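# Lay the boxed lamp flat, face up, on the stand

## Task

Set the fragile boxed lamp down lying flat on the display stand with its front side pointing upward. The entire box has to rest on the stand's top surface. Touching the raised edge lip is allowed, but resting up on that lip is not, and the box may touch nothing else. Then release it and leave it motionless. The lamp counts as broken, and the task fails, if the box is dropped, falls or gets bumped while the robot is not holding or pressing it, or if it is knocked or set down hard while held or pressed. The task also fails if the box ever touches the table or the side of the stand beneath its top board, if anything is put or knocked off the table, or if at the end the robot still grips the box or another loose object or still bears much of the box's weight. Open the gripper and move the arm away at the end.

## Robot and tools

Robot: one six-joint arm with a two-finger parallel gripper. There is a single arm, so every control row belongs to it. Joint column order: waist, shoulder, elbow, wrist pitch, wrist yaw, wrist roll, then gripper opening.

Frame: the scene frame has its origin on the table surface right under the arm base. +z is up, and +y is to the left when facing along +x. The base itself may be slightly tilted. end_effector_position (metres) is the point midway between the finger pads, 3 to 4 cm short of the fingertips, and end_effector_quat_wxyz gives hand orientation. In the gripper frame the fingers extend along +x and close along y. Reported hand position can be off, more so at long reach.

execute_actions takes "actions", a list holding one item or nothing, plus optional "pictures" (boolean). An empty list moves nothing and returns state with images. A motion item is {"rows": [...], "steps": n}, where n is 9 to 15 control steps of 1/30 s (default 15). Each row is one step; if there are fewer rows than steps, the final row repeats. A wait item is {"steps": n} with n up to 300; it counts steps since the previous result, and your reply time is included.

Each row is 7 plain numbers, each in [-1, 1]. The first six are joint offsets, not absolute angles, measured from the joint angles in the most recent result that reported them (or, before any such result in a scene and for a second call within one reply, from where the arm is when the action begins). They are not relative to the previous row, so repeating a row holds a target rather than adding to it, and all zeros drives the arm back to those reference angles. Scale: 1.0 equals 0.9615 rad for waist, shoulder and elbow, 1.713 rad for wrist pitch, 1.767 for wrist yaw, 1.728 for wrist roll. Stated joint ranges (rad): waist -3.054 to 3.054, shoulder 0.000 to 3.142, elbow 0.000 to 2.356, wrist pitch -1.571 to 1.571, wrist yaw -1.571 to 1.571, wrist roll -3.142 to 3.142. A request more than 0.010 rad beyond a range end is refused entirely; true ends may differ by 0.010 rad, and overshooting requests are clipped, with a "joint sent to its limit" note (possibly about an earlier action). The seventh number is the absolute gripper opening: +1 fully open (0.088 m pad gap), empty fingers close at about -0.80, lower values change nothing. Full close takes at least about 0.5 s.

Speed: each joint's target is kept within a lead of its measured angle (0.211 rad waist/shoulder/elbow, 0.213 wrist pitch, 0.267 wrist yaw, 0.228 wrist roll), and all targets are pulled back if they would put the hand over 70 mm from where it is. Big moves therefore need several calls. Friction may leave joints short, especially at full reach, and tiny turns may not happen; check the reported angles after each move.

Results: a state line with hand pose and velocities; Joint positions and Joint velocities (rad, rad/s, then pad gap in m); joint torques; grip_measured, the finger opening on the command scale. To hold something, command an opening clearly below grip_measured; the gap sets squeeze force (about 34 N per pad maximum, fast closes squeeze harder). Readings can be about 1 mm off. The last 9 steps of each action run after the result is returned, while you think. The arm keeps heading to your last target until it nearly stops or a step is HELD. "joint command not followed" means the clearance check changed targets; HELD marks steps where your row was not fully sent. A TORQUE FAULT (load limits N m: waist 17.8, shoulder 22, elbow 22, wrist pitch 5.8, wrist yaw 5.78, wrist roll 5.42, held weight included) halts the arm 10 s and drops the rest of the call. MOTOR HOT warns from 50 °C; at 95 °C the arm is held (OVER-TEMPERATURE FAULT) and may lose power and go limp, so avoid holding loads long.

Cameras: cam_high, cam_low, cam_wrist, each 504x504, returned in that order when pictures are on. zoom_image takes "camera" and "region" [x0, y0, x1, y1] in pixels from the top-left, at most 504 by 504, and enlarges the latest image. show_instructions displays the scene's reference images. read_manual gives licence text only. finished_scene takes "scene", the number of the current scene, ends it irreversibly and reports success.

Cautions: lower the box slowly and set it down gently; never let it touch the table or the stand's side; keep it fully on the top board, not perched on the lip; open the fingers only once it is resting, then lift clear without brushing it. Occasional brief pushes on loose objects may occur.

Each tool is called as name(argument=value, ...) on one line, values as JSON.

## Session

show_instructions()

execute_actions(actions=[])

Reference images for this scene: manual page 1, manual page 2, manual page 3, manual page 4, manual page 5.

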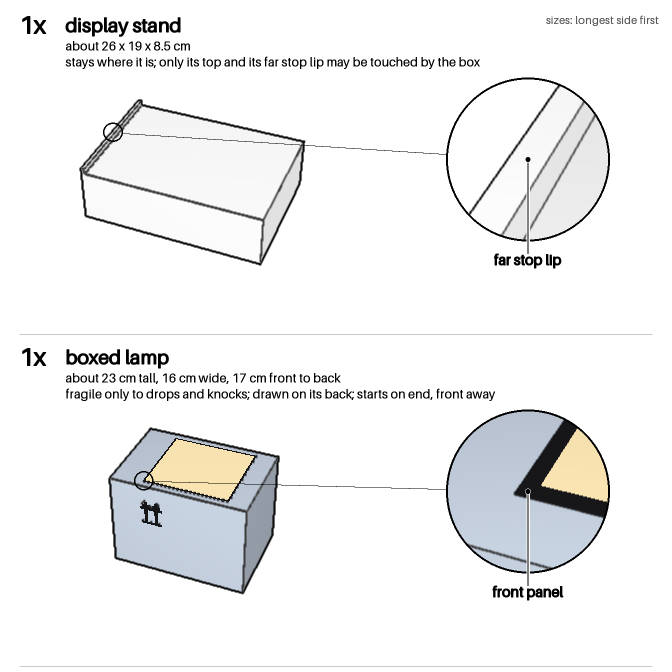

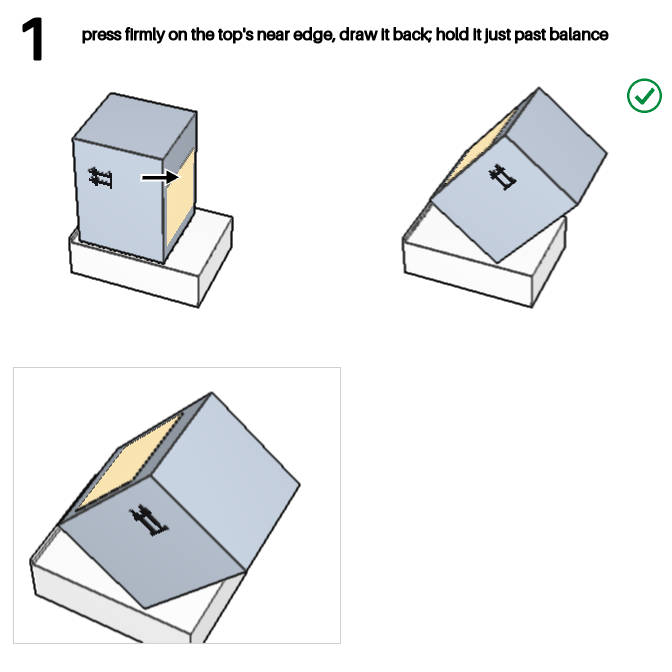

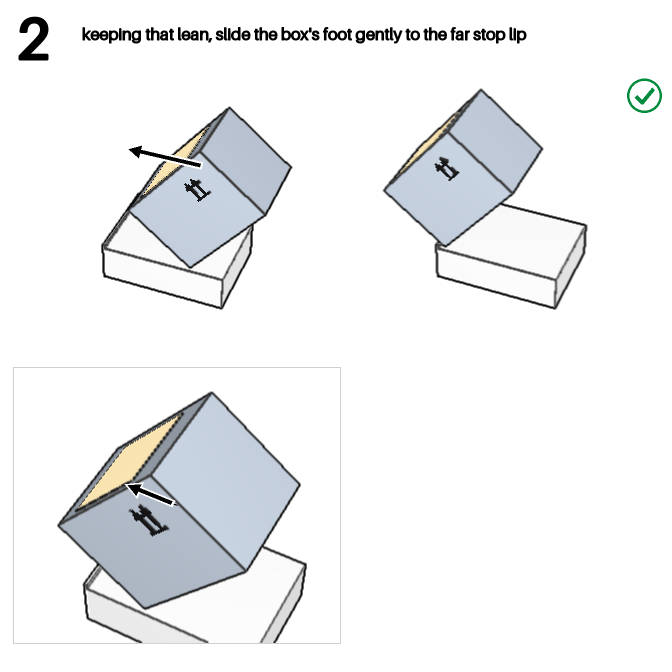

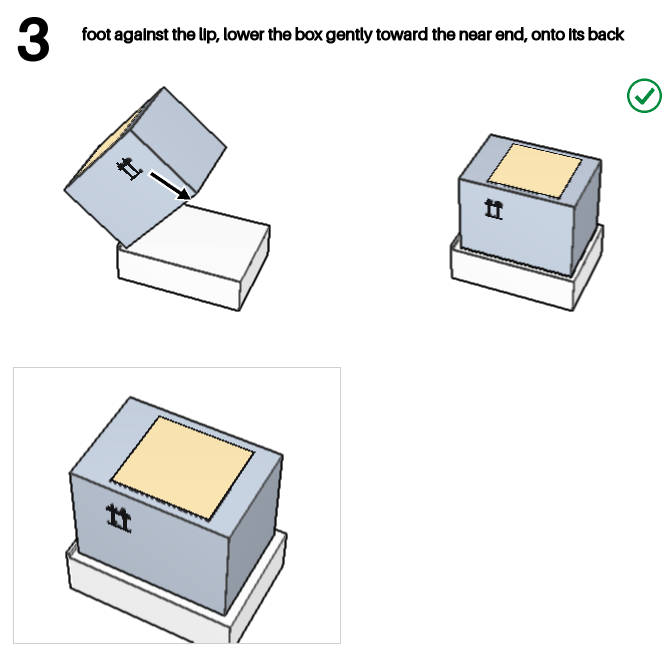

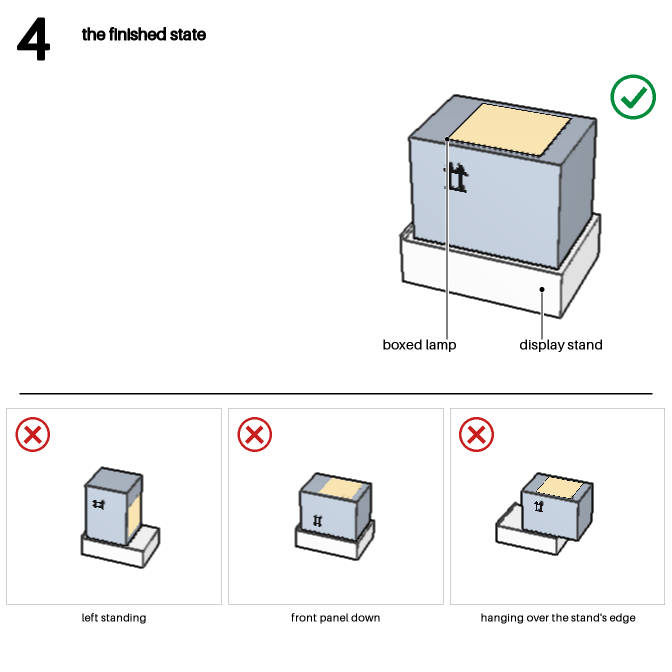

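Scene clock: 0.00 s of 4970.00 s.
end_effector_position=(+0.1659, +0.5196, +0.3534) grip_measured=+0.846 end_effector_quat_wxyz=(+0.386, +0.586, +0.710, +0.050) end_effector_velocity=(-0.004, -0.001, -0.005) end_effector_angular_velocity=(-0.010, -0.004, +0.018)
Joint positions: [1.553 1.904 1.324 0.108 0.35  1.836 0.08 ]
Joint velocities: [-0.002  0.002 -0.007 -0.007 -0.007 -0.007 -0.   ]
Joint torques (N m, as the arm reports them, + toward a larger angle): no reading
Motor temperatures (°C, as the motors report them): [28 27 26 26 25 25]
Heat: hottest waist 28 °C (+0.0 °C/min).
camera_calibration (this result's frames):
cam_wrist: T_world_to_cam=[[-0.815664, -0.304904, -0.491656, 0.47227], [-0.531766, 0.0604304, 0.844732, -0.212171], [-0.227852, 0.950464, -0.211429, -0.302069], [0, 0, 0, 1]] pos_world=[0.203562, 0.443925, 0.347556]

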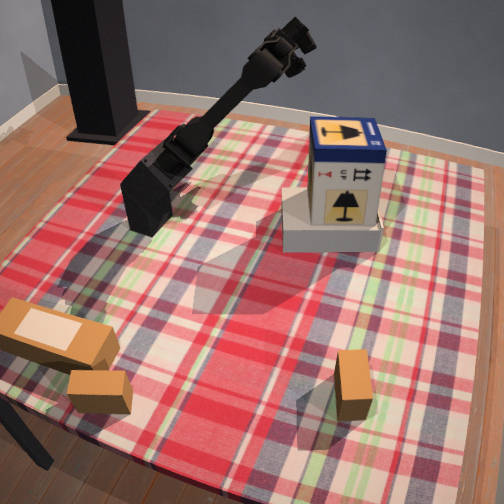

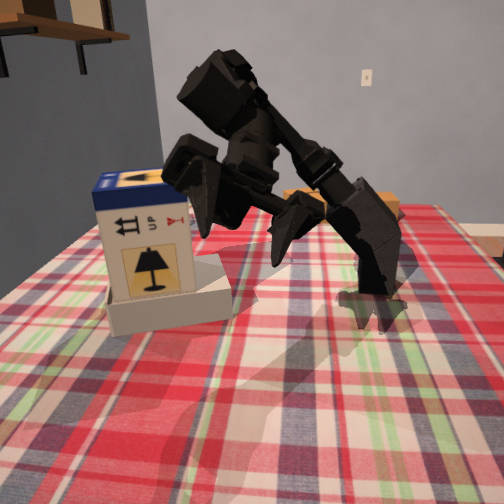

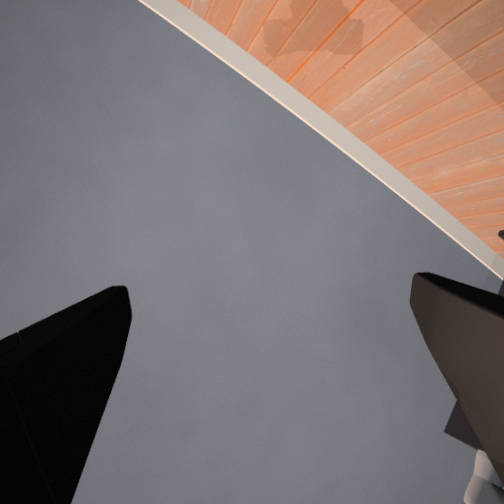

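zoom_image(camera="cam_high", region=[250, 100, 418, 268])

zoom_image(camera="cam_low", region=[70, 160, 250, 340])

Region (250, 100, 418, 268) of cam_high's 504x504 image, scaled by 3.000, with more detail than that image has.

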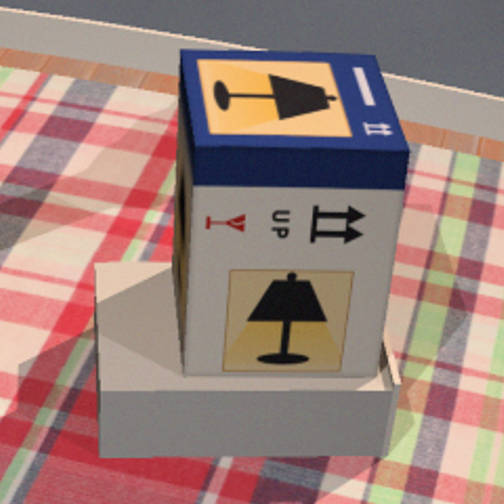

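Region (70, 160, 250, 340) of cam_low's 504x504 image, scaled by 2.800, with more detail than that image has.

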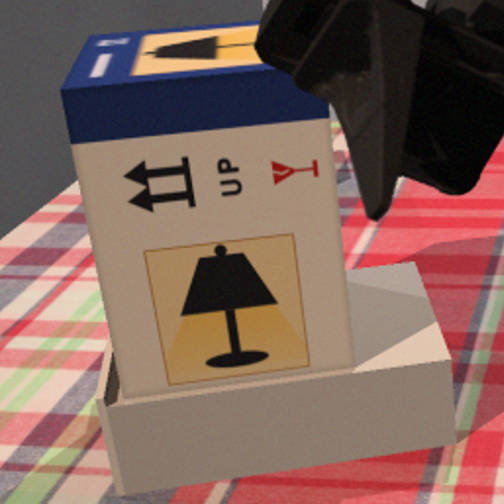

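execute_actions(actions=[{"rows":[[0,-0.1,0,-0.03,-0.02,-0.08,0.6],[0,-0.25,0,-0.08,-0.05,-0.2,0.4],[0,-0.45,0,-0.15,-0.1,-0.4,0.2],[0,-0.7,0,-0.25,-0.15,-0.6,0],[-0.1,-1,0,-0.35,-0.2,-0.97,-0.2],[-0.15,-1,0,-0.45,-0.2,-0.97,-0.4],[-0.2,-1,0,-0.55,-0.2,-0.97,-0.6],[-0.3,-1,0,-0.671,-0.202,-0.97,-0.85]],"steps":15}])

execute_actions(actions=[{"steps":22}])

Scene clock: 3.73 s of 4970.00 s.
end_effector_position=(+0.1810, +0.4789, +0.4013) grip_measured=+0.235 end_effector_quat_wxyz=(+0.395, +0.497, +0.749, +0.190) end_effector_velocity=(+0.364, -0.311, +0.248) end_effector_angular_velocity=(+0.771, -0.696, +0.742)
Joint positions: [ 1.535  1.704  1.317 -0.124  0.136  1.561  0.051]
Joint velocities: [-0.545 -1.429  0.017 -1.194 -1.136 -1.37  -0.176]
Joint torques (N m, as the arm reports them, + toward a larger angle): [ 2.16 -5.25  5.96  0.8  -0.18 -0.18]
Motor temperatures (°C, as the motors report them): [29 27 26 27 25 25]
Heat: hottest waist 29 °C (+0.0 °C/min).
Steps of this call (steps 1 to 90: nothing new was sent; then 0.53 s passed at rest; steps 91 to 96: the first 6 steps of this action). Readings (joint positions):
91: [1.553 1.894 1.324 0.102 0.346 1.816]
92: [1.553 1.871 1.323 0.070 0.331 1.770]
94: [1.553 1.798 1.317 -0.037 0.253 1.663]
96: the state above

Scene clock: 4.47 s of 4970.00 s.
end_effector_position=(+0.2811, +0.2162, +0.4420) grip_measured=-0.786 end_effector_quat_wxyz=(+0.599, +0.186, +0.602, +0.494) end_effector_velocity=(-0.042, -0.021, -0.036) end_effector_angular_velocity=(+0.175, -1.364, +1.142)
Joint positions: [ 1.268  0.944  1.329 -1.017 -0.002  0.421  0.   ]
Joint velocities: [-0.002  0.032 -0.002 -0.256 -0.007 -1.766 -0.   ]
Joint torques (N m, as the arm reports them, + toward a larger angle): [ 1.   -2.3   4.43  1.04 -0.66 -0.25]
Motor temperatures (°C, as the motors report them): [29 27 26 27 25 25]
Heat: hottest waist 29 °C (+0.0 °C/min).
Kept back: nothing.
Steps of this call (steps 1 to 9: the last 9 steps of your previous action; steps 10 to 22: the robot went on to your last target). Readings (joint positions):
1: [1.512 1.658 1.318 -0.162 0.107 1.518]
2: [1.482 1.616 1.321 -0.195 0.089 1.481]
4: [1.410 1.539 1.324 -0.263 0.064 1.406]
8: [1.301 1.376 1.324 -0.452 0.027 1.214]
22: the state above

execute_actions(actions=[{"rows":[[-0.05,-0.04,0,-0.015,0,-0.15,-0.85],[-0.11,-0.083,0,-0.015,0,-0.15,-0.85],[-0.17,-0.083,0,-0.015,0,-0.15,-0.85],[-0.23,-0.083,0,-0.015,0,-0.15,-0.85],[-0.29,-0.083,0,-0.015,0,-0.15,-0.85],[-0.35,-0.083,0,-0.015,0,-0.15,-0.85],[-0.41,-0.083,0,-0.015,0,-0.15,-0.85],[-0.47,-0.083,0,-0.015,0,-0.15,-0.85],[-0.53,-0.083,-0.01,-0.015,0,-0.15,-0.85],[-0.58,-0.083,-0.02,-0.015,0,-0.15,-0.85],[-0.63,-0.083,-0.028,-0.015,0,-0.15,-0.85],[-0.673,-0.083,-0.028,-0.015,0,-0.15,-0.85]],"steps":15}])

execute_actions(actions=[{"steps":16}], pictures=true)

Scene clock: 5.07 s of 4970.00 s.
end_effector_position=(+0.3126, +0.1829, +0.4233) grip_measured=-0.786 end_effector_quat_wxyz=(+0.667, +0.122, +0.551, +0.486) end_effector_velocity=(+0.244, -0.226, -0.154) end_effector_angular_velocity=(-0.840, -0.046, -1.336)
Joint positions: [ 1.076  0.879  1.328 -1.042 -0.004  0.168  0.   ]
Joint velocities: [-1.546 -0.32  -0.002 -0.007  0.007 -0.007 -0.   ]
Joint torques (N m, as the arm reports them, + toward a larger angle): [ 0.88 -1.5   5.32  1.01 -0.43 -0.23]
Motor temperatures (°C, as the motors report them): [29 27 26 27 25 25]
Heat: hottest waist 29 °C (+11.8 °C/min).
Steps of this call (steps 1 to 12: the robot went on to your last target; steps 13 to 18: the first 6 steps of this action). Readings (joint positions):
13: [1.263 0.941 1.329 -1.039 -0.005 0.169]
14: [1.246 0.932 1.328 -1.039 -0.006 0.169]
16: [1.173 0.906 1.328 -1.042 -0.005 0.168]
18: the state above

Scene clock: 5.60 s of 4970.00 s.
end_effector_position=(+0.3656, +0.1187, +0.3666) grip_measured=-0.786 end_effector_quat_wxyz=(+0.741, +0.117, +0.599, +0.280) end_effector_velocity=(+0.002, -0.006, -0.002) end_effector_angular_velocity=(-0.010, +0.007, -0.016)
Joint positions: [ 0.628  0.866  1.315 -1.042 -0.003  0.167  0.   ]
Joint velocities: [-0.042 -0.002  0.002 -0.007 -0.022 -0.007 -0.   ]
Joint torques (N m, as the arm reports them, + toward a larger angle): [ 0.62 -4.31  4.4   0.68 -0.32 -0.21]
Motor temperatures (°C, as the motors report them): [29 27 26 27 25 25]
Heat: hottest waist 29 °C (+10.7 °C/min).
Kept back: nothing.
Steps of this call (steps 1 to 9: the last 9 steps of your previous action; steps 10 to 16: the robot went on to your last target). Readings (joint positions):
1: [1.024 0.871 1.328 -1.042 -0.004 0.168]
2: [0.970 0.867 1.328 -1.042 -0.004 0.168]
4: [0.861 0.866 1.328 -1.042 -0.004 0.168]
8: [0.685 0.866 1.318 -1.042 -0.001 0.168]
16: the state above
camera_calibration (this result's frames):
cam_wrist: T_world_to_cam=[[0.237712, -0.82909, -0.506065, 0.201706], [-0.946066, -0.315687, 0.0728012, 0.386204], [-0.220117, 0.461466, -0.859417, 0.420015], [0, 0, 0, 1]] pos_world=[0.409879, 0.0953299, 0.434928]

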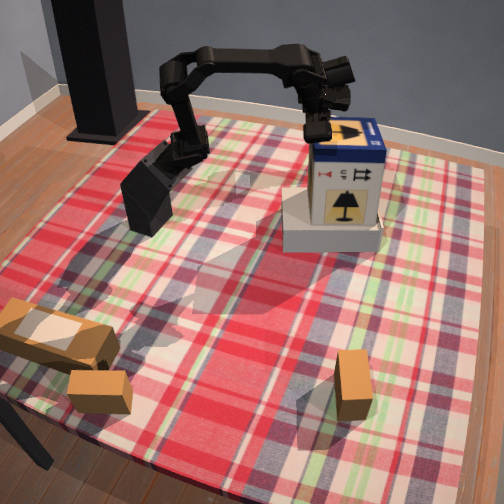

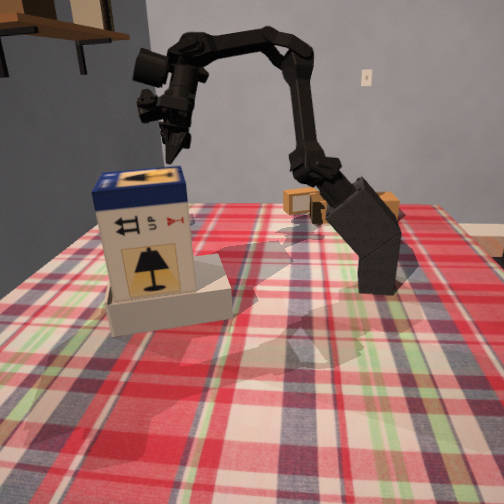

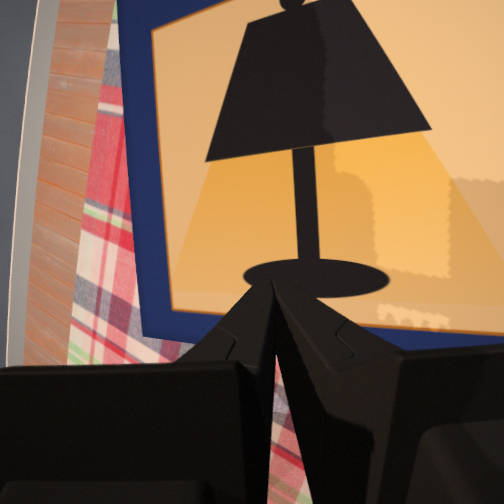

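execute_actions(actions=[{"rows":[[-0.008,0,-0.02,0.004,0,0,-0.85],[-0.013,0,-0.03,0.01,0,0,-0.85],[-0.018,0,-0.04,0.015,0,0,-0.85],[-0.023,0,-0.05,0.02,0,0,-0.85],[-0.028,0,-0.06,0.026,0,0,-0.85],[-0.032,0,-0.07,0.031,0,0,-0.85],[-0.036,0,-0.078,0.035,0,0,-0.85],[-0.039,0,-0.085,0.039,0,0,-0.85],[-0.042,0,-0.092,0.043,0,0,-0.85]],"steps":11}])

execute_actions(actions=[{"steps":16}], pictures=true)

zoom_image(camera="cam_low", region=[80, 100, 220, 240])

Scene clock: 6.40 s of 4970.00 s.
end_effector_position=(+0.3657, +0.1182, +0.3652) grip_measured=-0.786 end_effector_quat_wxyz=(+0.741, +0.116, +0.600, +0.278) end_effector_velocity=(+0.006, +0.006, -0.026) end_effector_angular_velocity=(-0.012, -0.024, -0.040)
Joint positions: [ 0.623  0.866  1.311 -1.04  -0.003  0.167  0.   ]
Joint velocities: [-0.046 -0.002 -0.11   0.139 -0.007 -0.007 -0.   ]
Joint torques (N m, as the arm reports them, + toward a larger angle): [ 0.45 -4.39  4.35  1.   -0.28 -0.13]
Motor temperatures (°C, as the motors report them): [29 27 26 27 25 25]
Heat: hottest waist 29 °C (+9.4 °C/min).
Steps of this call (steps 1 to 15: the robot went on to your last target; steps 16 to 22: nothing new was sent; steps 23 to 24: the first 2 steps of this action). Readings (joint positions):
23: [0.624 0.866 1.314 -1.042 -0.003 0.167]
24: the state above

Scene clock: 6.93 s of 4970.00 s.
end_effector_position=(+0.3654, +0.1197, +0.3459) grip_measured=-0.786 end_effector_quat_wxyz=(+0.744, +0.115, +0.603, +0.262) end_effector_velocity=(-0.005, +0.003, -0.000) end_effector_angular_velocity=(+0.018, +0.020, +0.008)
Joint positions: [ 0.591  0.866  1.241 -0.972 -0.004  0.167  0.   ]
Joint velocities: [ 0.002 -0.002 -0.007 -0.007 -0.022  0.007 -0.   ]
Joint torques (N m, as the arm reports them, + toward a larger angle): [ 0.52 -4.64  4.36  0.93 -0.3   0.  ]
Motor temperatures (°C, as the motors report them): [29 28 26 27 25 25]
Heat: hottest waist 29 °C (+8.7 °C/min).
Kept back: nothing.
Steps of this call (steps 1 to 9: the last 9 steps of your previous action; steps 10 to 16: the robot went on to your last target). Readings (joint positions):
1: [0.621 0.866 1.307 -1.034 -0.003 0.167]
2: [0.618 0.866 1.301 -1.027 -0.003 0.167]
4: [0.610 0.866 1.285 -1.013 -0.003 0.167]
8: [0.596 0.866 1.252 -0.985 -0.003 0.167]
16: the state above
camera_calibration (this result's frames):
cam_wrist: T_world_to_cam=[[0.213913, -0.847355, -0.486035, 0.196131], [-0.953305, -0.28967, 0.0854433, 0.383007], [-0.213191, 0.445063, -0.869752, 0.404756], [0, 0, 0, 1]] pos_world=[0.409457, 0.0969961, 0.414639]

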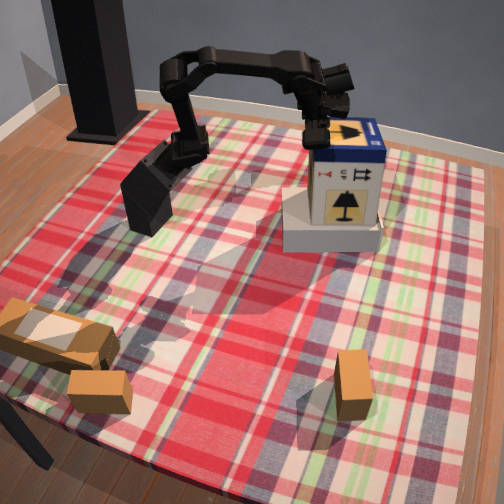

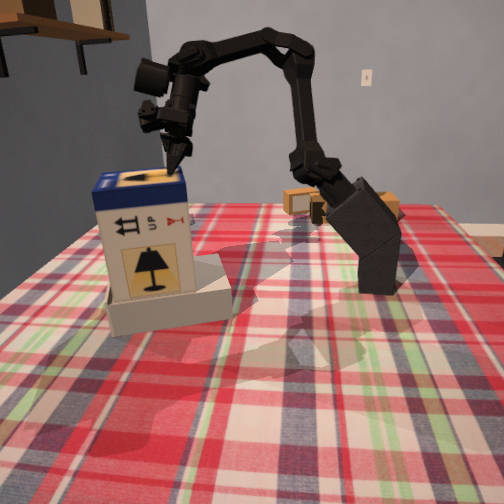

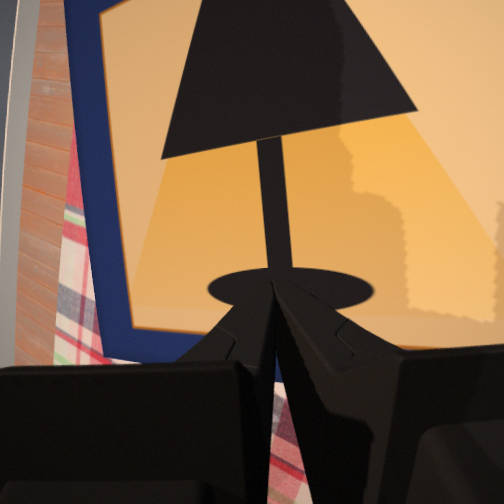

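Region (80, 100, 220, 240) of cam_low's 504x504 image, scaled by 3.600, with more detail than that image has.

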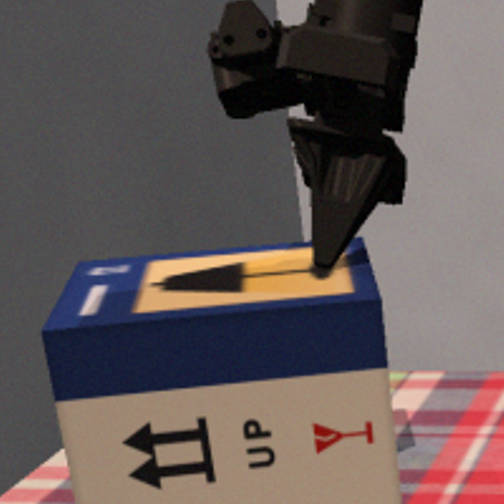

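execute_actions(actions=[])

Scene clock: 8.30 s of 4970.00 s.
end_effector_position=(+0.3653, +0.1198, +0.3457) grip_measured=-0.786 end_effector_quat_wxyz=(+0.744, +0.115, +0.603, +0.262) end_effector_velocity=(-0.006, -0.001, -0.003) end_effector_angular_velocity=(-0.007, +0.020, +0.018)
Joint positions: [ 0.591  0.866  1.24  -0.971 -0.004  0.167  0.   ]
Joint velocities: [-0.002 -0.002 -0.007 -0.022 -0.007 -0.007 -0.   ]
Joint torques (N m, as the arm reports them, + toward a larger angle): [ 0.51 -4.53  4.25  0.97 -0.31 -0.05]
Motor temperatures (°C, as the motors report them): [29 28 26 27 25 25]
Heat: hottest waist 29 °C (+7.2 °C/min).
Kept back: nothing.
Steps of this call (steps 1 to 15: the robot went on to your last target; steps 16 to 41: nothing new was sent). Readings (joint positions):
1: [0.591 0.866 1.240 -0.972 -0.004 0.167]
2: [0.591 0.866 1.240 -0.972 -0.004 0.167]
4: [0.591 0.866 1.240 -0.971 -0.004 0.167]
8: [0.591 0.866 1.240 -0.971 -0.004 0.167]
41: the state above
The arm was judged still, so your last target was given up. Only a new action makes it travel on or press farther. Fingers that are still opening or closing keep moving.
camera_calibration (this result's frames):
cam_wrist: T_world_to_cam=[[0.213906, -0.847395, -0.485969, 0.196087], [-0.953231, -0.289815, 0.0857799, 0.382806], [-0.213531, 0.444892, -0.869756, 0.404681], [0, 0, 0, 1]] pos_world=[0.40937, 0.0970665, 0.414429]

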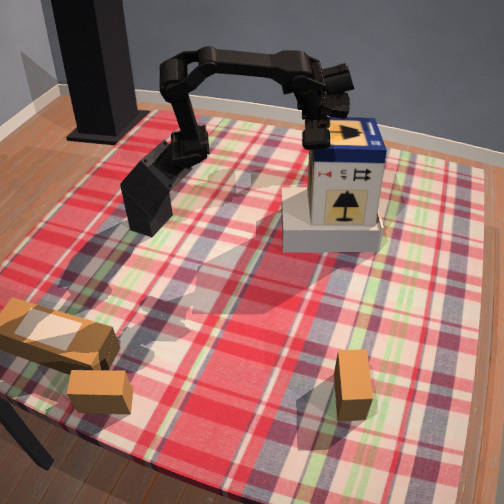

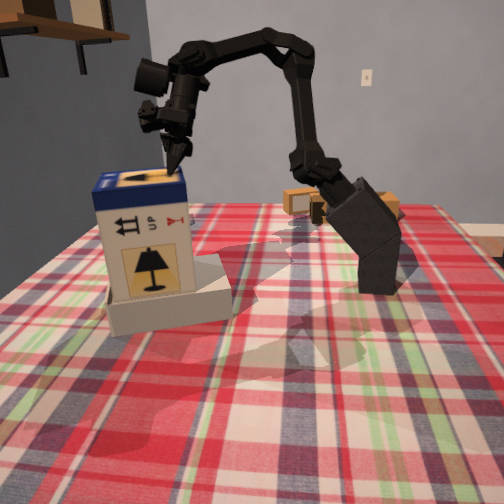

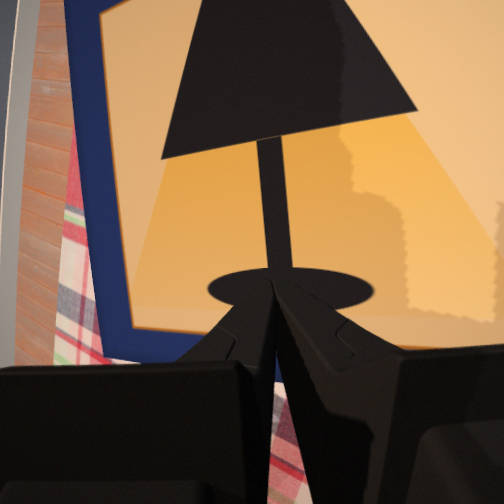

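execute_actions(actions=[{"rows":[[-0.003,0,-0.008,0.002,0,0,-0.85],[-0.005,0,-0.012,0.004,0,0,-0.85],[-0.006,0,-0.015,0.005,0,0,-0.85],[-0.008,0,-0.018,0.007,0,0,-0.85],[-0.009,0,-0.021,0.008,0,0,-0.85],[-0.010,0,-0.024,0.010,0,0,-0.85],[-0.012,0,-0.027,0.011,0,0,-0.85],[-0.013,0,-0.030,0.013,0,0,-0.85],[-0.014,0,-0.033,0.014,0,0,-0.85],[-0.015,0,-0.036,0.016,0,0,-0.85],[-0.016,0,-0.039,0.017,0,0,-0.85],[-0.017,0,-0.041,0.018,0,0,-0.85],[-0.018,0,-0.043,0.019,0,0,-0.85],[-0.019,0,-0.045,0.020,0,0,-0.85],[-0.020,0,-0.047,0.020,0,0,-0.85]]}])

execute_actions(actions=[{"steps":16}], pictures=true)

zoom_image(camera="cam_low", region=[80,100,240,260])

Scene clock: 9.27 s of 4970.00 s.
end_effector_position=(+0.3663, +0.1201, +0.3454) grip_measured=-0.786 end_effector_quat_wxyz=(+0.745, +0.117, +0.602, +0.262) end_effector_velocity=(-0.005, -0.000, -0.010) end_effector_angular_velocity=(-0.015, +0.012, -0.009)
Joint positions: [ 0.589  0.866  1.237 -0.964 -0.006  0.167  0.   ]
Joint velocities: [-0.007 -0.007 -0.042  0.022  0.007  0.007 -0.   ]
Joint torques (N m, as the arm reports them, + toward a larger angle): [ 0.13 -4.73  4.04  1.08 -0.26 -0.02]
Motor temperatures (°C, as the motors report them): [29 28 26 27 25 25]
Heat: hottest waist 29 °C (+6.5 °C/min).
Steps of this call (steps 1 to 23: nothing new was sent; steps 24 to 29: the first 6 steps of this action). Readings (joint positions):
24: [0.591 0.866 1.240 -0.971 -0.004 0.167]
25: [0.591 0.866 1.240 -0.971 -0.004 0.167]
27: [0.590 0.866 1.240 -0.967 -0.005 0.167]
29: the state above

Scene clock: 9.80 s of 4970.00 s.
end_effector_position=(+0.3666, +0.1210, +0.3439) grip_measured=-0.786 end_effector_quat_wxyz=(+0.748, +0.121, +0.597, +0.263) end_effector_velocity=(-0.002, -0.003, -0.003) end_effector_angular_velocity=(-0.015, +0.012, -0.009)
Joint positions: [ 0.583  0.858  1.219 -0.94  -0.015  0.167  0.   ]
Joint velocities: [-0.007 -0.002 -0.007 -0.007  0.007  0.007 -0.   ]
Joint torques (N m, as the arm reports them, + toward a larger angle): [-0.36 -3.49  2.97  1.01  0.05 -0.02]
Motor temperatures (°C, as the motors report them): [28 28 26 27 25 25]
Heat: hottest waist 28 °C (+0.0 °C/min).
Kept back: nothing.
Steps of this call (steps 1 to 9: the last 9 steps of your previous action; steps 10 to 16: the robot went on to your last target). Readings (joint positions):
1: [0.588 0.866 1.236 -0.962 -0.006 0.167]
2: [0.587 0.865 1.235 -0.960 -0.007 0.167]
4: [0.586 0.864 1.231 -0.955 -0.009 0.167]
8: [0.584 0.861 1.224 -0.945 -0.012 0.167]
16: the state above
camera_calibration (this result's frames):
cam_wrist: T_world_to_cam=[[0.210424, -0.844023, -0.493303, 0.1993], [-0.957224, -0.280394, 0.071429, 0.389808], [-0.198607, 0.457171, -0.86692, 0.394876], [0, 0, 0, 1]] pos_world=[0.409621, 0.0969882, 0.412798]

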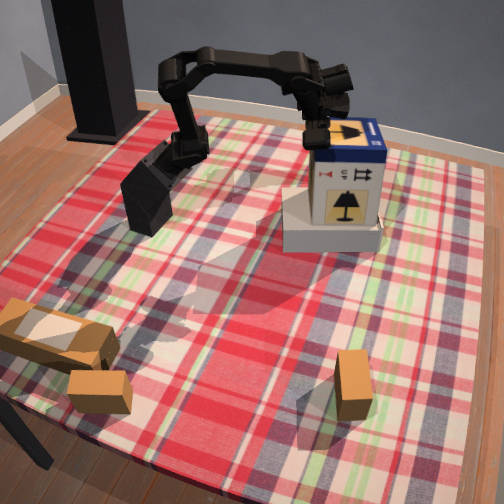

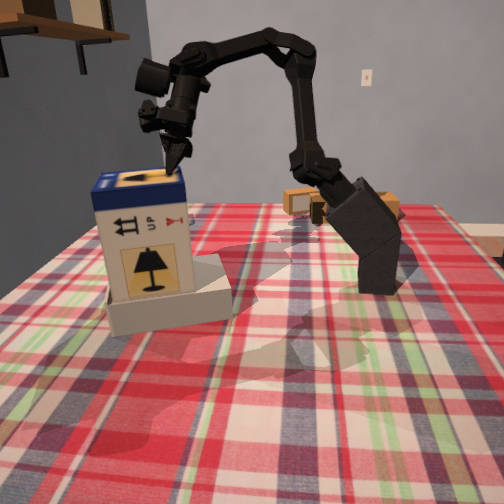

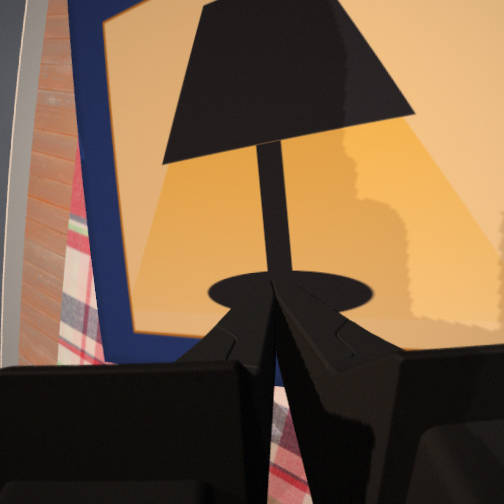

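Region (80, 100, 240, 260) of cam_low's 504x504 image, scaled by 3.150, with more detail than that image has.

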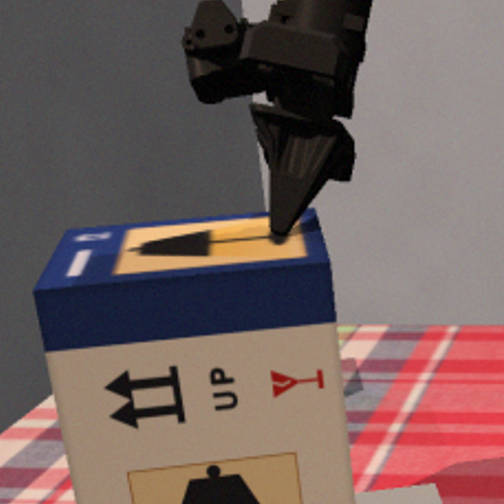

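execute_actions(actions=[{"rows":[[-0.011,0.010,-0.025,0,0.006,0,-0.85],[-0.013,0.016,-0.030,-0.002,0.008,0,-0.85],[-0.015,0.023,-0.036,-0.003,0.011,0,-0.85],[-0.017,0.030,-0.042,-0.005,0.013,0,-0.85],[-0.019,0.037,-0.048,-0.007,0.016,0,-0.85],[-0.021,0.044,-0.054,-0.008,0.018,0,-0.85],[-0.023,0.050,-0.060,-0.010,0.021,0,-0.85],[-0.025,0.057,-0.066,-0.012,0.023,0,-0.85],[-0.027,0.064,-0.071,-0.013,0.026,0,-0.85],[-0.028,0.070,-0.076,-0.015,0.028,0,-0.85]],"steps":12}])

execute_actions(actions=[{"steps":14}])

Scene clock: 11.27 s of 4970.00 s.
end_effector_position=(+0.3663, +0.1209, +0.3434) grip_measured=-0.786 end_effector_quat_wxyz=(+0.748, +0.121, +0.597, +0.262) end_effector_velocity=(-0.007, +0.000, -0.011) end_effector_angular_velocity=(-0.013, +0.020, +0.011)
Joint positions: [ 0.582  0.858  1.217 -0.939 -0.015  0.167  0.   ]
Joint velocities: [-0.012 -0.002 -0.037  0.007 -0.007 -0.007 -0.   ]
Joint torques (N m, as the arm reports them, + toward a larger angle): [-0.59 -2.58  2.75  0.69  0.26 -0.05]
Motor temperatures (°C, as the motors report them): [28 28 26 27 25 25]
Heat: hottest waist 28 °C (+0.0 °C/min).
Steps of this call (steps 1 to 15: the robot went on to your last target; steps 16 to 41: nothing new was sent; steps 42 to 44: the first 3 steps of this action). Readings (joint positions):
42: [0.582 0.858 1.219 -0.939 -0.015 0.167]
43: [0.582 0.858 1.218 -0.939 -0.015 0.167]
44: the state above

Scene clock: 11.73 s of 4970.00 s.
end_effector_position=(+0.3640, +0.1225, +0.3382) grip_measured=-0.786 end_effector_quat_wxyz=(+0.743, +0.118, +0.604, +0.262) end_effector_velocity=(-0.004, +0.001, -0.003) end_effector_angular_velocity=(-0.003, +0.012, +0.014)
Joint positions: [ 0.582  0.867  1.209 -0.94  -0.015  0.167  0.   ]
Joint velocities: [-0.002  0.002 -0.007 -0.007 -0.007 -0.007 -0.   ]
Joint torques (N m, as the arm reports them, + toward a larger angle): [-1.81  1.45 -1.63 -0.99  1.6   0.01]
Motor temperatures (°C, as the motors report them): [28 28 26 27 25 25]
Heat: hottest waist 28 °C (+0.0 °C/min).
Kept back: nothing.
Steps of this call (steps 1 to 9: the last 9 steps of your previous action; steps 10 to 14: the robot went on to your last target). Readings (joint positions):
1: [0.582 0.858 1.216 -0.938 -0.015 0.167]
2: [0.582 0.858 1.215 -0.938 -0.015 0.167]
4: [0.582 0.860 1.212 -0.938 -0.015 0.167]
8: [0.582 0.866 1.209 -0.939 -0.015 0.167]
14: the state above

execute_actions(actions=[{"rows":[[-0.026,0.054,-0.072,-0.016,0.028,0,-0.85],[-0.025,0.048,-0.078,-0.017,0.028,0,-0.85],[-0.024,0.042,-0.084,-0.018,0.028,0,-0.85],[-0.023,0.036,-0.090,-0.020,0.028,0,-0.85],[-0.022,0.030,-0.096,-0.021,0.028,0,-0.85],[-0.021,0.024,-0.102,-0.022,0.028,0,-0.85],[-0.020,0.018,-0.108,-0.023,0.028,0,-0.85],[-0.018,0.013,-0.115,-0.024,0.027,0,-0.85],[-0.017,0.007,-0.121,-0.025,0.027,0,-0.85],[-0.016,0.001,-0.127,-0.026,0.027,0,-0.85],[-0.015,-0.005,-0.133,-0.027,0.027,0,-0.85],[-0.014,-0.011,-0.139,-0.029,0.027,0,-0.85],[-0.013,-0.017,-0.145,-0.030,0.027,0,-0.85],[-0.012,-0.023,-0.151,-0.031,0.027,0,-0.85],[-0.011,-0.029,-0.157,-0.032,0.027,0,-0.85]]}])

execute_actions(actions=[{"steps":16}], pictures=true)

Scene clock: 12.80 s of 4970.00 s.
end_effector_position=(+0.3627, +0.1223, +0.3375) grip_measured=-0.786 end_effector_quat_wxyz=(+0.744, +0.119, +0.603, +0.262) end_effector_velocity=(-0.018, -0.006, +0.001) end_effector_angular_velocity=(+0.027, -0.048, +0.006)
Joint positions: [ 0.582  0.86   1.198 -0.933 -0.015  0.167  0.   ]
Joint velocities: [ 0.007 -0.105 -0.11   0.051 -0.007 -0.022 -0.   ]
Joint torques (N m, as the arm reports them, + toward a larger angle): [-1.55 -0.36 -3.26 -2.09  1.56 -0.03]
Motor temperatures (°C, as the motors report them): [28 28 26 27 25 25]
Heat: hottest waist 28 °C (+0.0 °C/min).
Steps of this call (steps 1 to 15: the robot went on to your last target; steps 16 to 26: nothing new was sent; steps 27 to 32: the first 6 steps of this action). Readings (joint positions):
27: [0.582 0.868 1.209 -0.940 -0.015 0.167]
28: [0.582 0.868 1.208 -0.940 -0.015 0.167]
30: [0.582 0.866 1.205 -0.938 -0.015 0.167]
32: the state above

Scene clock: 13.33 s of 4970.00 s.
end_effector_position=(+0.3435, +0.1158, +0.3376) grip_measured=-0.786 end_effector_quat_wxyz=(+0.739, +0.117, +0.607, +0.268) end_effector_velocity=(-0.005, -0.000, -0.000) end_effector_angular_velocity=(+0.004, +0.004, +0.013)
Joint positions: [ 0.593  0.792  1.139 -0.954 -0.015  0.167  0.   ]
Joint velocities: [ 0.002 -0.012 -0.012 -0.007 -0.007 -0.007 -0.   ]
Joint torques (N m, as the arm reports them, + toward a larger angle): [-1.71  0.79 -3.9  -2.08  1.52 -0.04]
Motor temperatures (°C, as the motors report them): [28 28 26 27 26 25]
Heat: hottest waist 28 °C (+0.0 °C/min).
Kept back: nothing.
Steps of this call (steps 1 to 9: the last 9 steps of your previous action; steps 10 to 16: the robot went on to your last target). Readings (joint positions):
1: [0.582 0.856 1.195 -0.933 -0.015 0.167]
2: [0.583 0.852 1.190 -0.933 -0.015 0.167]
4: [0.585 0.840 1.180 -0.935 -0.015 0.167]
8: [0.589 0.815 1.158 -0.944 -0.015 0.167]
16: the state above
camera_calibration (this result's frames):
cam_wrist: T_world_to_cam=[[0.216433, -0.841571, -0.494888, 0.194918], [-0.949619, -0.299158, 0.0934234, 0.358802], [-0.226672, 0.449735, -0.86392, 0.396706], [0, 0, 0, 1]] pos_world=[0.388461, 0.0929633, 0.405665]

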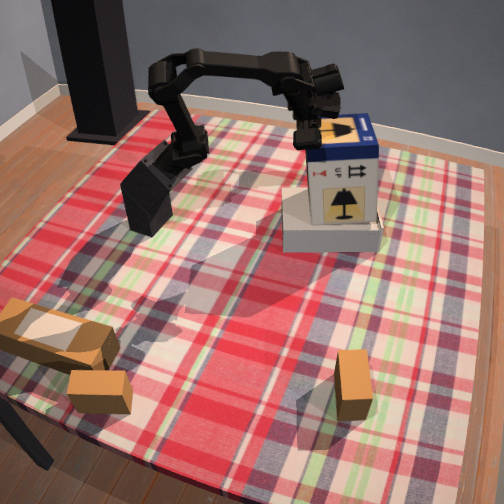

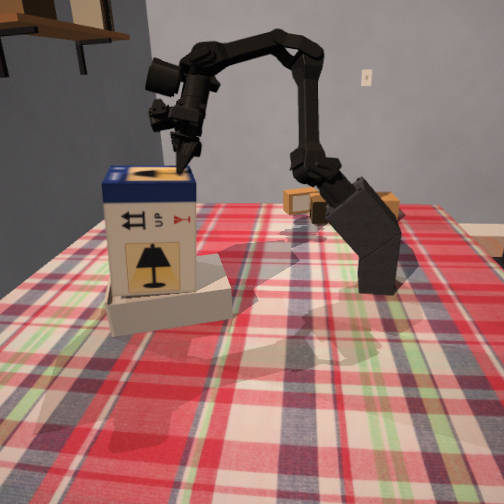

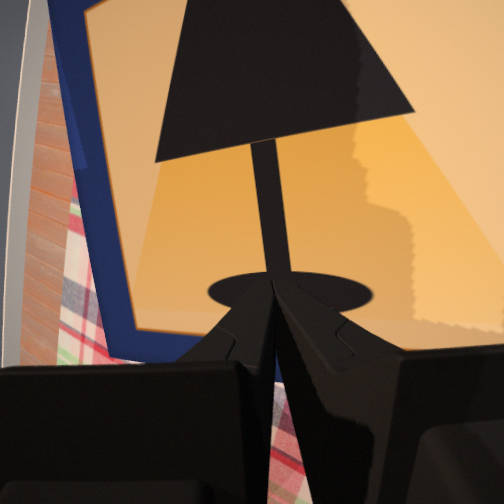

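execute_actions(actions=[{"rows":[[-0.021,0.037,-0.092,-0.023,0.027,0,-0.85],[-0.019,0.024,-0.099,-0.024,0.027,0,-0.85],[-0.017,0.012,-0.107,-0.024,0.027,0,-0.85],[-0.015,0,-0.114,-0.024,0.027,0,-0.85],[-0.013,-0.012,-0.122,-0.024,0.027,0,-0.85],[-0.011,-0.025,-0.130,-0.025,0.027,0,-0.85],[-0.009,-0.037,-0.137,-0.025,0.027,0,-0.85],[-0.007,-0.049,-0.145,-0.025,0.026,0,-0.85],[-0.005,-0.061,-0.152,-0.025,0.026,0,-0.85],[-0.003,-0.074,-0.160,-0.026,0.026,0,-0.85],[-0.001,-0.086,-0.168,-0.026,0.026,0,-0.85],[0.001,-0.098,-0.175,-0.026,0.026,0,-0.85],[0.003,-0.110,-0.183,-0.026,0.026,0,-0.85],[0.005,-0.123,-0.190,-0.027,0.026,0,-0.85],[0.007,-0.135,-0.198,-0.027,0.026,0,-0.85]]}])

execute_actions(actions=[{"steps":17}], pictures=true)

Scene clock: 14.57 s of 4970.00 s.
end_effector_position=(+0.3348, +0.1123, +0.3384) grip_measured=-0.786 end_effector_quat_wxyz=(+0.740, +0.118, +0.605, +0.270) end_effector_velocity=(-0.078, -0.030, -0.002) end_effector_angular_velocity=(+0.006, +0.013, +0.043)
Joint positions: [ 0.598  0.753  1.109 -0.959 -0.015  0.167  0.   ]
Joint velocities: [ 0.037 -0.3   -0.247 -0.081  0.007 -0.007 -0.   ]
Joint torques (N m, as the arm reports them, + toward a larger angle): [-1.33  0.48 -3.17 -1.75  1.52  0.01]
Motor temperatures (°C, as the motors report them): [28 28 26 27 26 25]
Heat: hottest waist 28 °C (+0.0 °C/min).
Steps of this call (steps 1 to 15: the robot went on to your last target; steps 16 to 31: nothing new was sent; steps 32 to 37: the first 6 steps of this action). Readings (joint positions):
32: [0.593 0.789 1.138 -0.954 -0.015 0.167]
33: [0.594 0.786 1.135 -0.954 -0.015 0.167]
35: [0.595 0.772 1.124 -0.955 -0.015 0.167]
37: the state above

Scene clock: 15.13 s of 4970.00 s.
end_effector_position=(+0.3060, +0.1013, +0.3369) grip_measured=-0.786 end_effector_quat_wxyz=(+0.739, +0.117, +0.603, +0.276) end_effector_velocity=(-0.007, +0.000, -0.001) end_effector_angular_velocity=(+0.014, +0.008, +0.015)
Joint positions: [ 0.613  0.632  1.01  -0.98  -0.012  0.167  0.   ]
Joint velocities: [-0.002 -0.017 -0.017 -0.007 -0.022 -0.007 -0.   ]
Joint torques (N m, as the arm reports them, + toward a larger angle): [-1.17  0.58 -1.42 -0.68  1.29  0.  ]
Motor temperatures (°C, as the motors report them): [28 28 26 27 26 25]
Heat: hottest waist 28 °C (+0.0 °C/min).
Kept back: nothing.
Steps of this call (steps 1 to 9: the last 9 steps of your previous action; steps 10 to 17: the robot went on to your last target). Readings (joint positions):
1: [0.599 0.744 1.101 -0.961 -0.015 0.167]
2: [0.600 0.733 1.093 -0.964 -0.015 0.167]
4: [0.603 0.712 1.076 -0.967 -0.015 0.167]
8: [0.608 0.670 1.042 -0.974 -0.015 0.167]
17: the state above
camera_calibration (this result's frames):
cam_wrist: T_world_to_cam=[[0.229085, -0.832717, -0.504085, 0.188806], [-0.946653, -0.311165, 0.083812, 0.322536], [-0.226646, 0.457994, -0.859578, 0.39185], [0, 0, 0, 1]] pos_world=[0.350888, 0.0781197, 0.404967]

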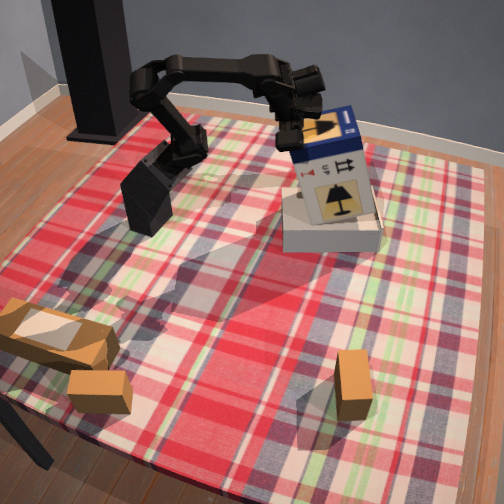

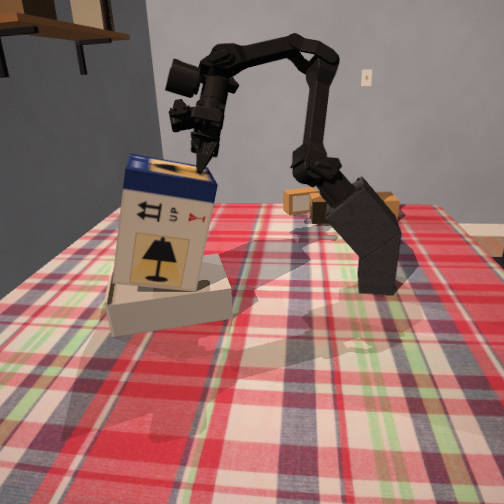

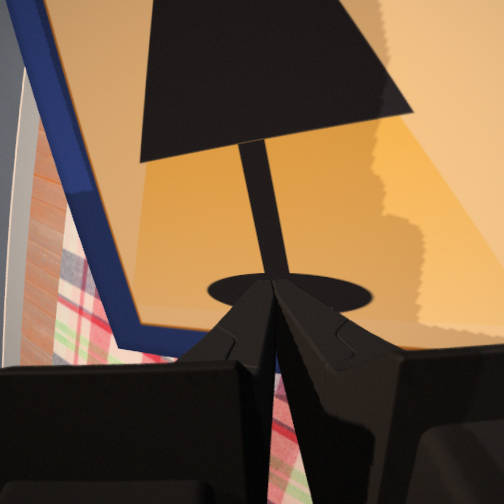

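execute_actions(actions=[{"rows":[[-0.013,0.019,-0.071,-0.012,0.024,0,-0.85],[-0.012,0.007,-0.080,-0.013,0.024,0,-0.85],[-0.011,-0.004,-0.088,-0.013,0.024,0,-0.85],[-0.010,-0.016,-0.096,-0.013,0.023,0,-0.85],[-0.009,-0.028,-0.104,-0.013,0.023,0,-0.85],[-0.008,-0.040,-0.113,-0.014,0.023,0,-0.85],[-0.008,-0.052,-0.121,-0.014,0.023,0,-0.85],[-0.007,-0.063,-0.129,-0.014,0.022,0,-0.85],[-0.006,-0.075,-0.137,-0.014,0.022,0,-0.85],[-0.005,-0.087,-0.146,-0.015,0.022,0,-0.85],[-0.005,-0.099,-0.154,-0.015,0.022,0,-0.85],[-0.004,-0.111,-0.162,-0.015,0.021,0,-0.85],[-0.003,-0.122,-0.170,-0.015,0.021,0,-0.85],[-0.003,-0.134,-0.179,-0.016,0.021,0,-0.85],[-0.002,-0.146,-0.187,-0.016,0.021,0,-0.85]]}])

execute_actions(actions=[{"steps":17}], pictures=true)

Scene clock: 16.23 s of 4970.00 s.
end_effector_position=(+0.2979, +0.0981, +0.3360) grip_measured=-0.786 end_effector_quat_wxyz=(+0.740, +0.118, +0.601, +0.277) end_effector_velocity=(-0.070, -0.025, -0.013) end_effector_angular_velocity=(+0.016, -0.001, +0.022)
Joint positions: [ 0.616  0.593  0.978 -0.982 -0.012  0.167  0.   ]
Joint velocities: [ 0.017 -0.295 -0.247 -0.051 -0.007 -0.007 -0.   ]
Joint torques (N m, as the arm reports them, + toward a larger angle): [-1.23 -0.03 -0.7  -0.57  1.21  0.  ]
Motor temperatures (°C, as the motors report them): [28 28 26 27 26 25]
Heat: hottest waist 28 °C (+0.0 °C/min).
Steps of this call (steps 1 to 15: the robot went on to your last target; steps 16 to 27: nothing new was sent; steps 28 to 33: the first 6 steps of this action). Readings (joint positions):
28: [0.613 0.629 1.008 -0.980 -0.012 0.167]
29: [0.613 0.625 1.005 -0.980 -0.012 0.167]
31: [0.615 0.611 0.993 -0.980 -0.012 0.167]
33: the state above

Scene clock: 16.80 s of 4970.00 s.
end_effector_position=(+0.2685, +0.0875, +0.3241) grip_measured=-0.786 end_effector_quat_wxyz=(+0.738, +0.112, +0.606, +0.274) end_effector_velocity=(-0.040, -0.028, -0.086) end_effector_angular_velocity=(-0.378, +0.141, +0.044)
Joint positions: [ 0.621  0.474  0.867 -1.002  0.002  0.167  0.   ]
Joint velocities: [-0.032  0.037 -0.188 -0.066  0.256 -0.022  0.   ]
Joint torques (N m, as the arm reports them, + toward a larger angle): [-1.19 -0.59  2.86  0.55  0.34  0.03]
Motor temperatures (°C, as the motors report them): [28 28 26 27 26 25]
Heat: hottest waist 28 °C (+0.0 °C/min).
Kept back: nothing.
Steps of this call (steps 1 to 9: the last 9 steps of your previous action; steps 10 to 17: the robot went on to your last target). Readings (joint positions):
1: [0.616 0.583 0.970 -0.983 -0.012 0.167]
2: [0.617 0.572 0.962 -0.985 -0.012 0.167]
4: [0.618 0.551 0.945 -0.988 -0.012 0.167]
8: [0.620 0.509 0.911 -0.993 -0.012 0.167]
17: the state above
camera_calibration (this result's frames):
cam_wrist: T_world_to_cam=[[0.232398, -0.837112, -0.495211, 0.176083], [-0.945007, -0.314802, 0.0886627, 0.282041], [-0.230114, 0.447373, -0.864237, 0.381969], [0, 0, 0, 1]] pos_world=[0.313506, 0.0653056, 0.392303]

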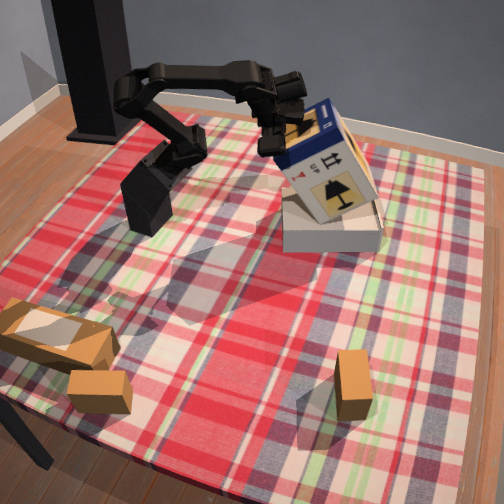

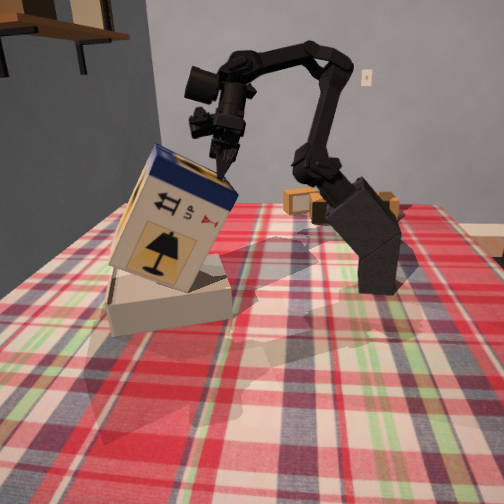

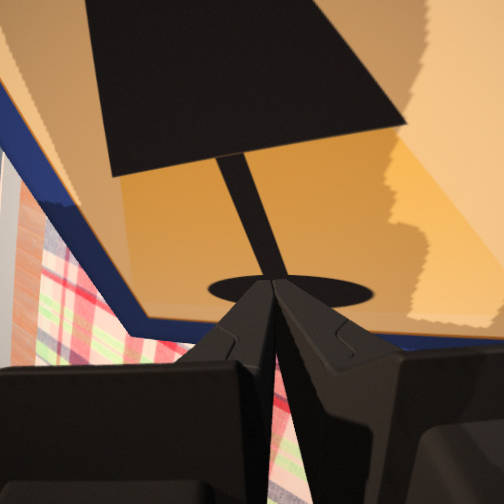

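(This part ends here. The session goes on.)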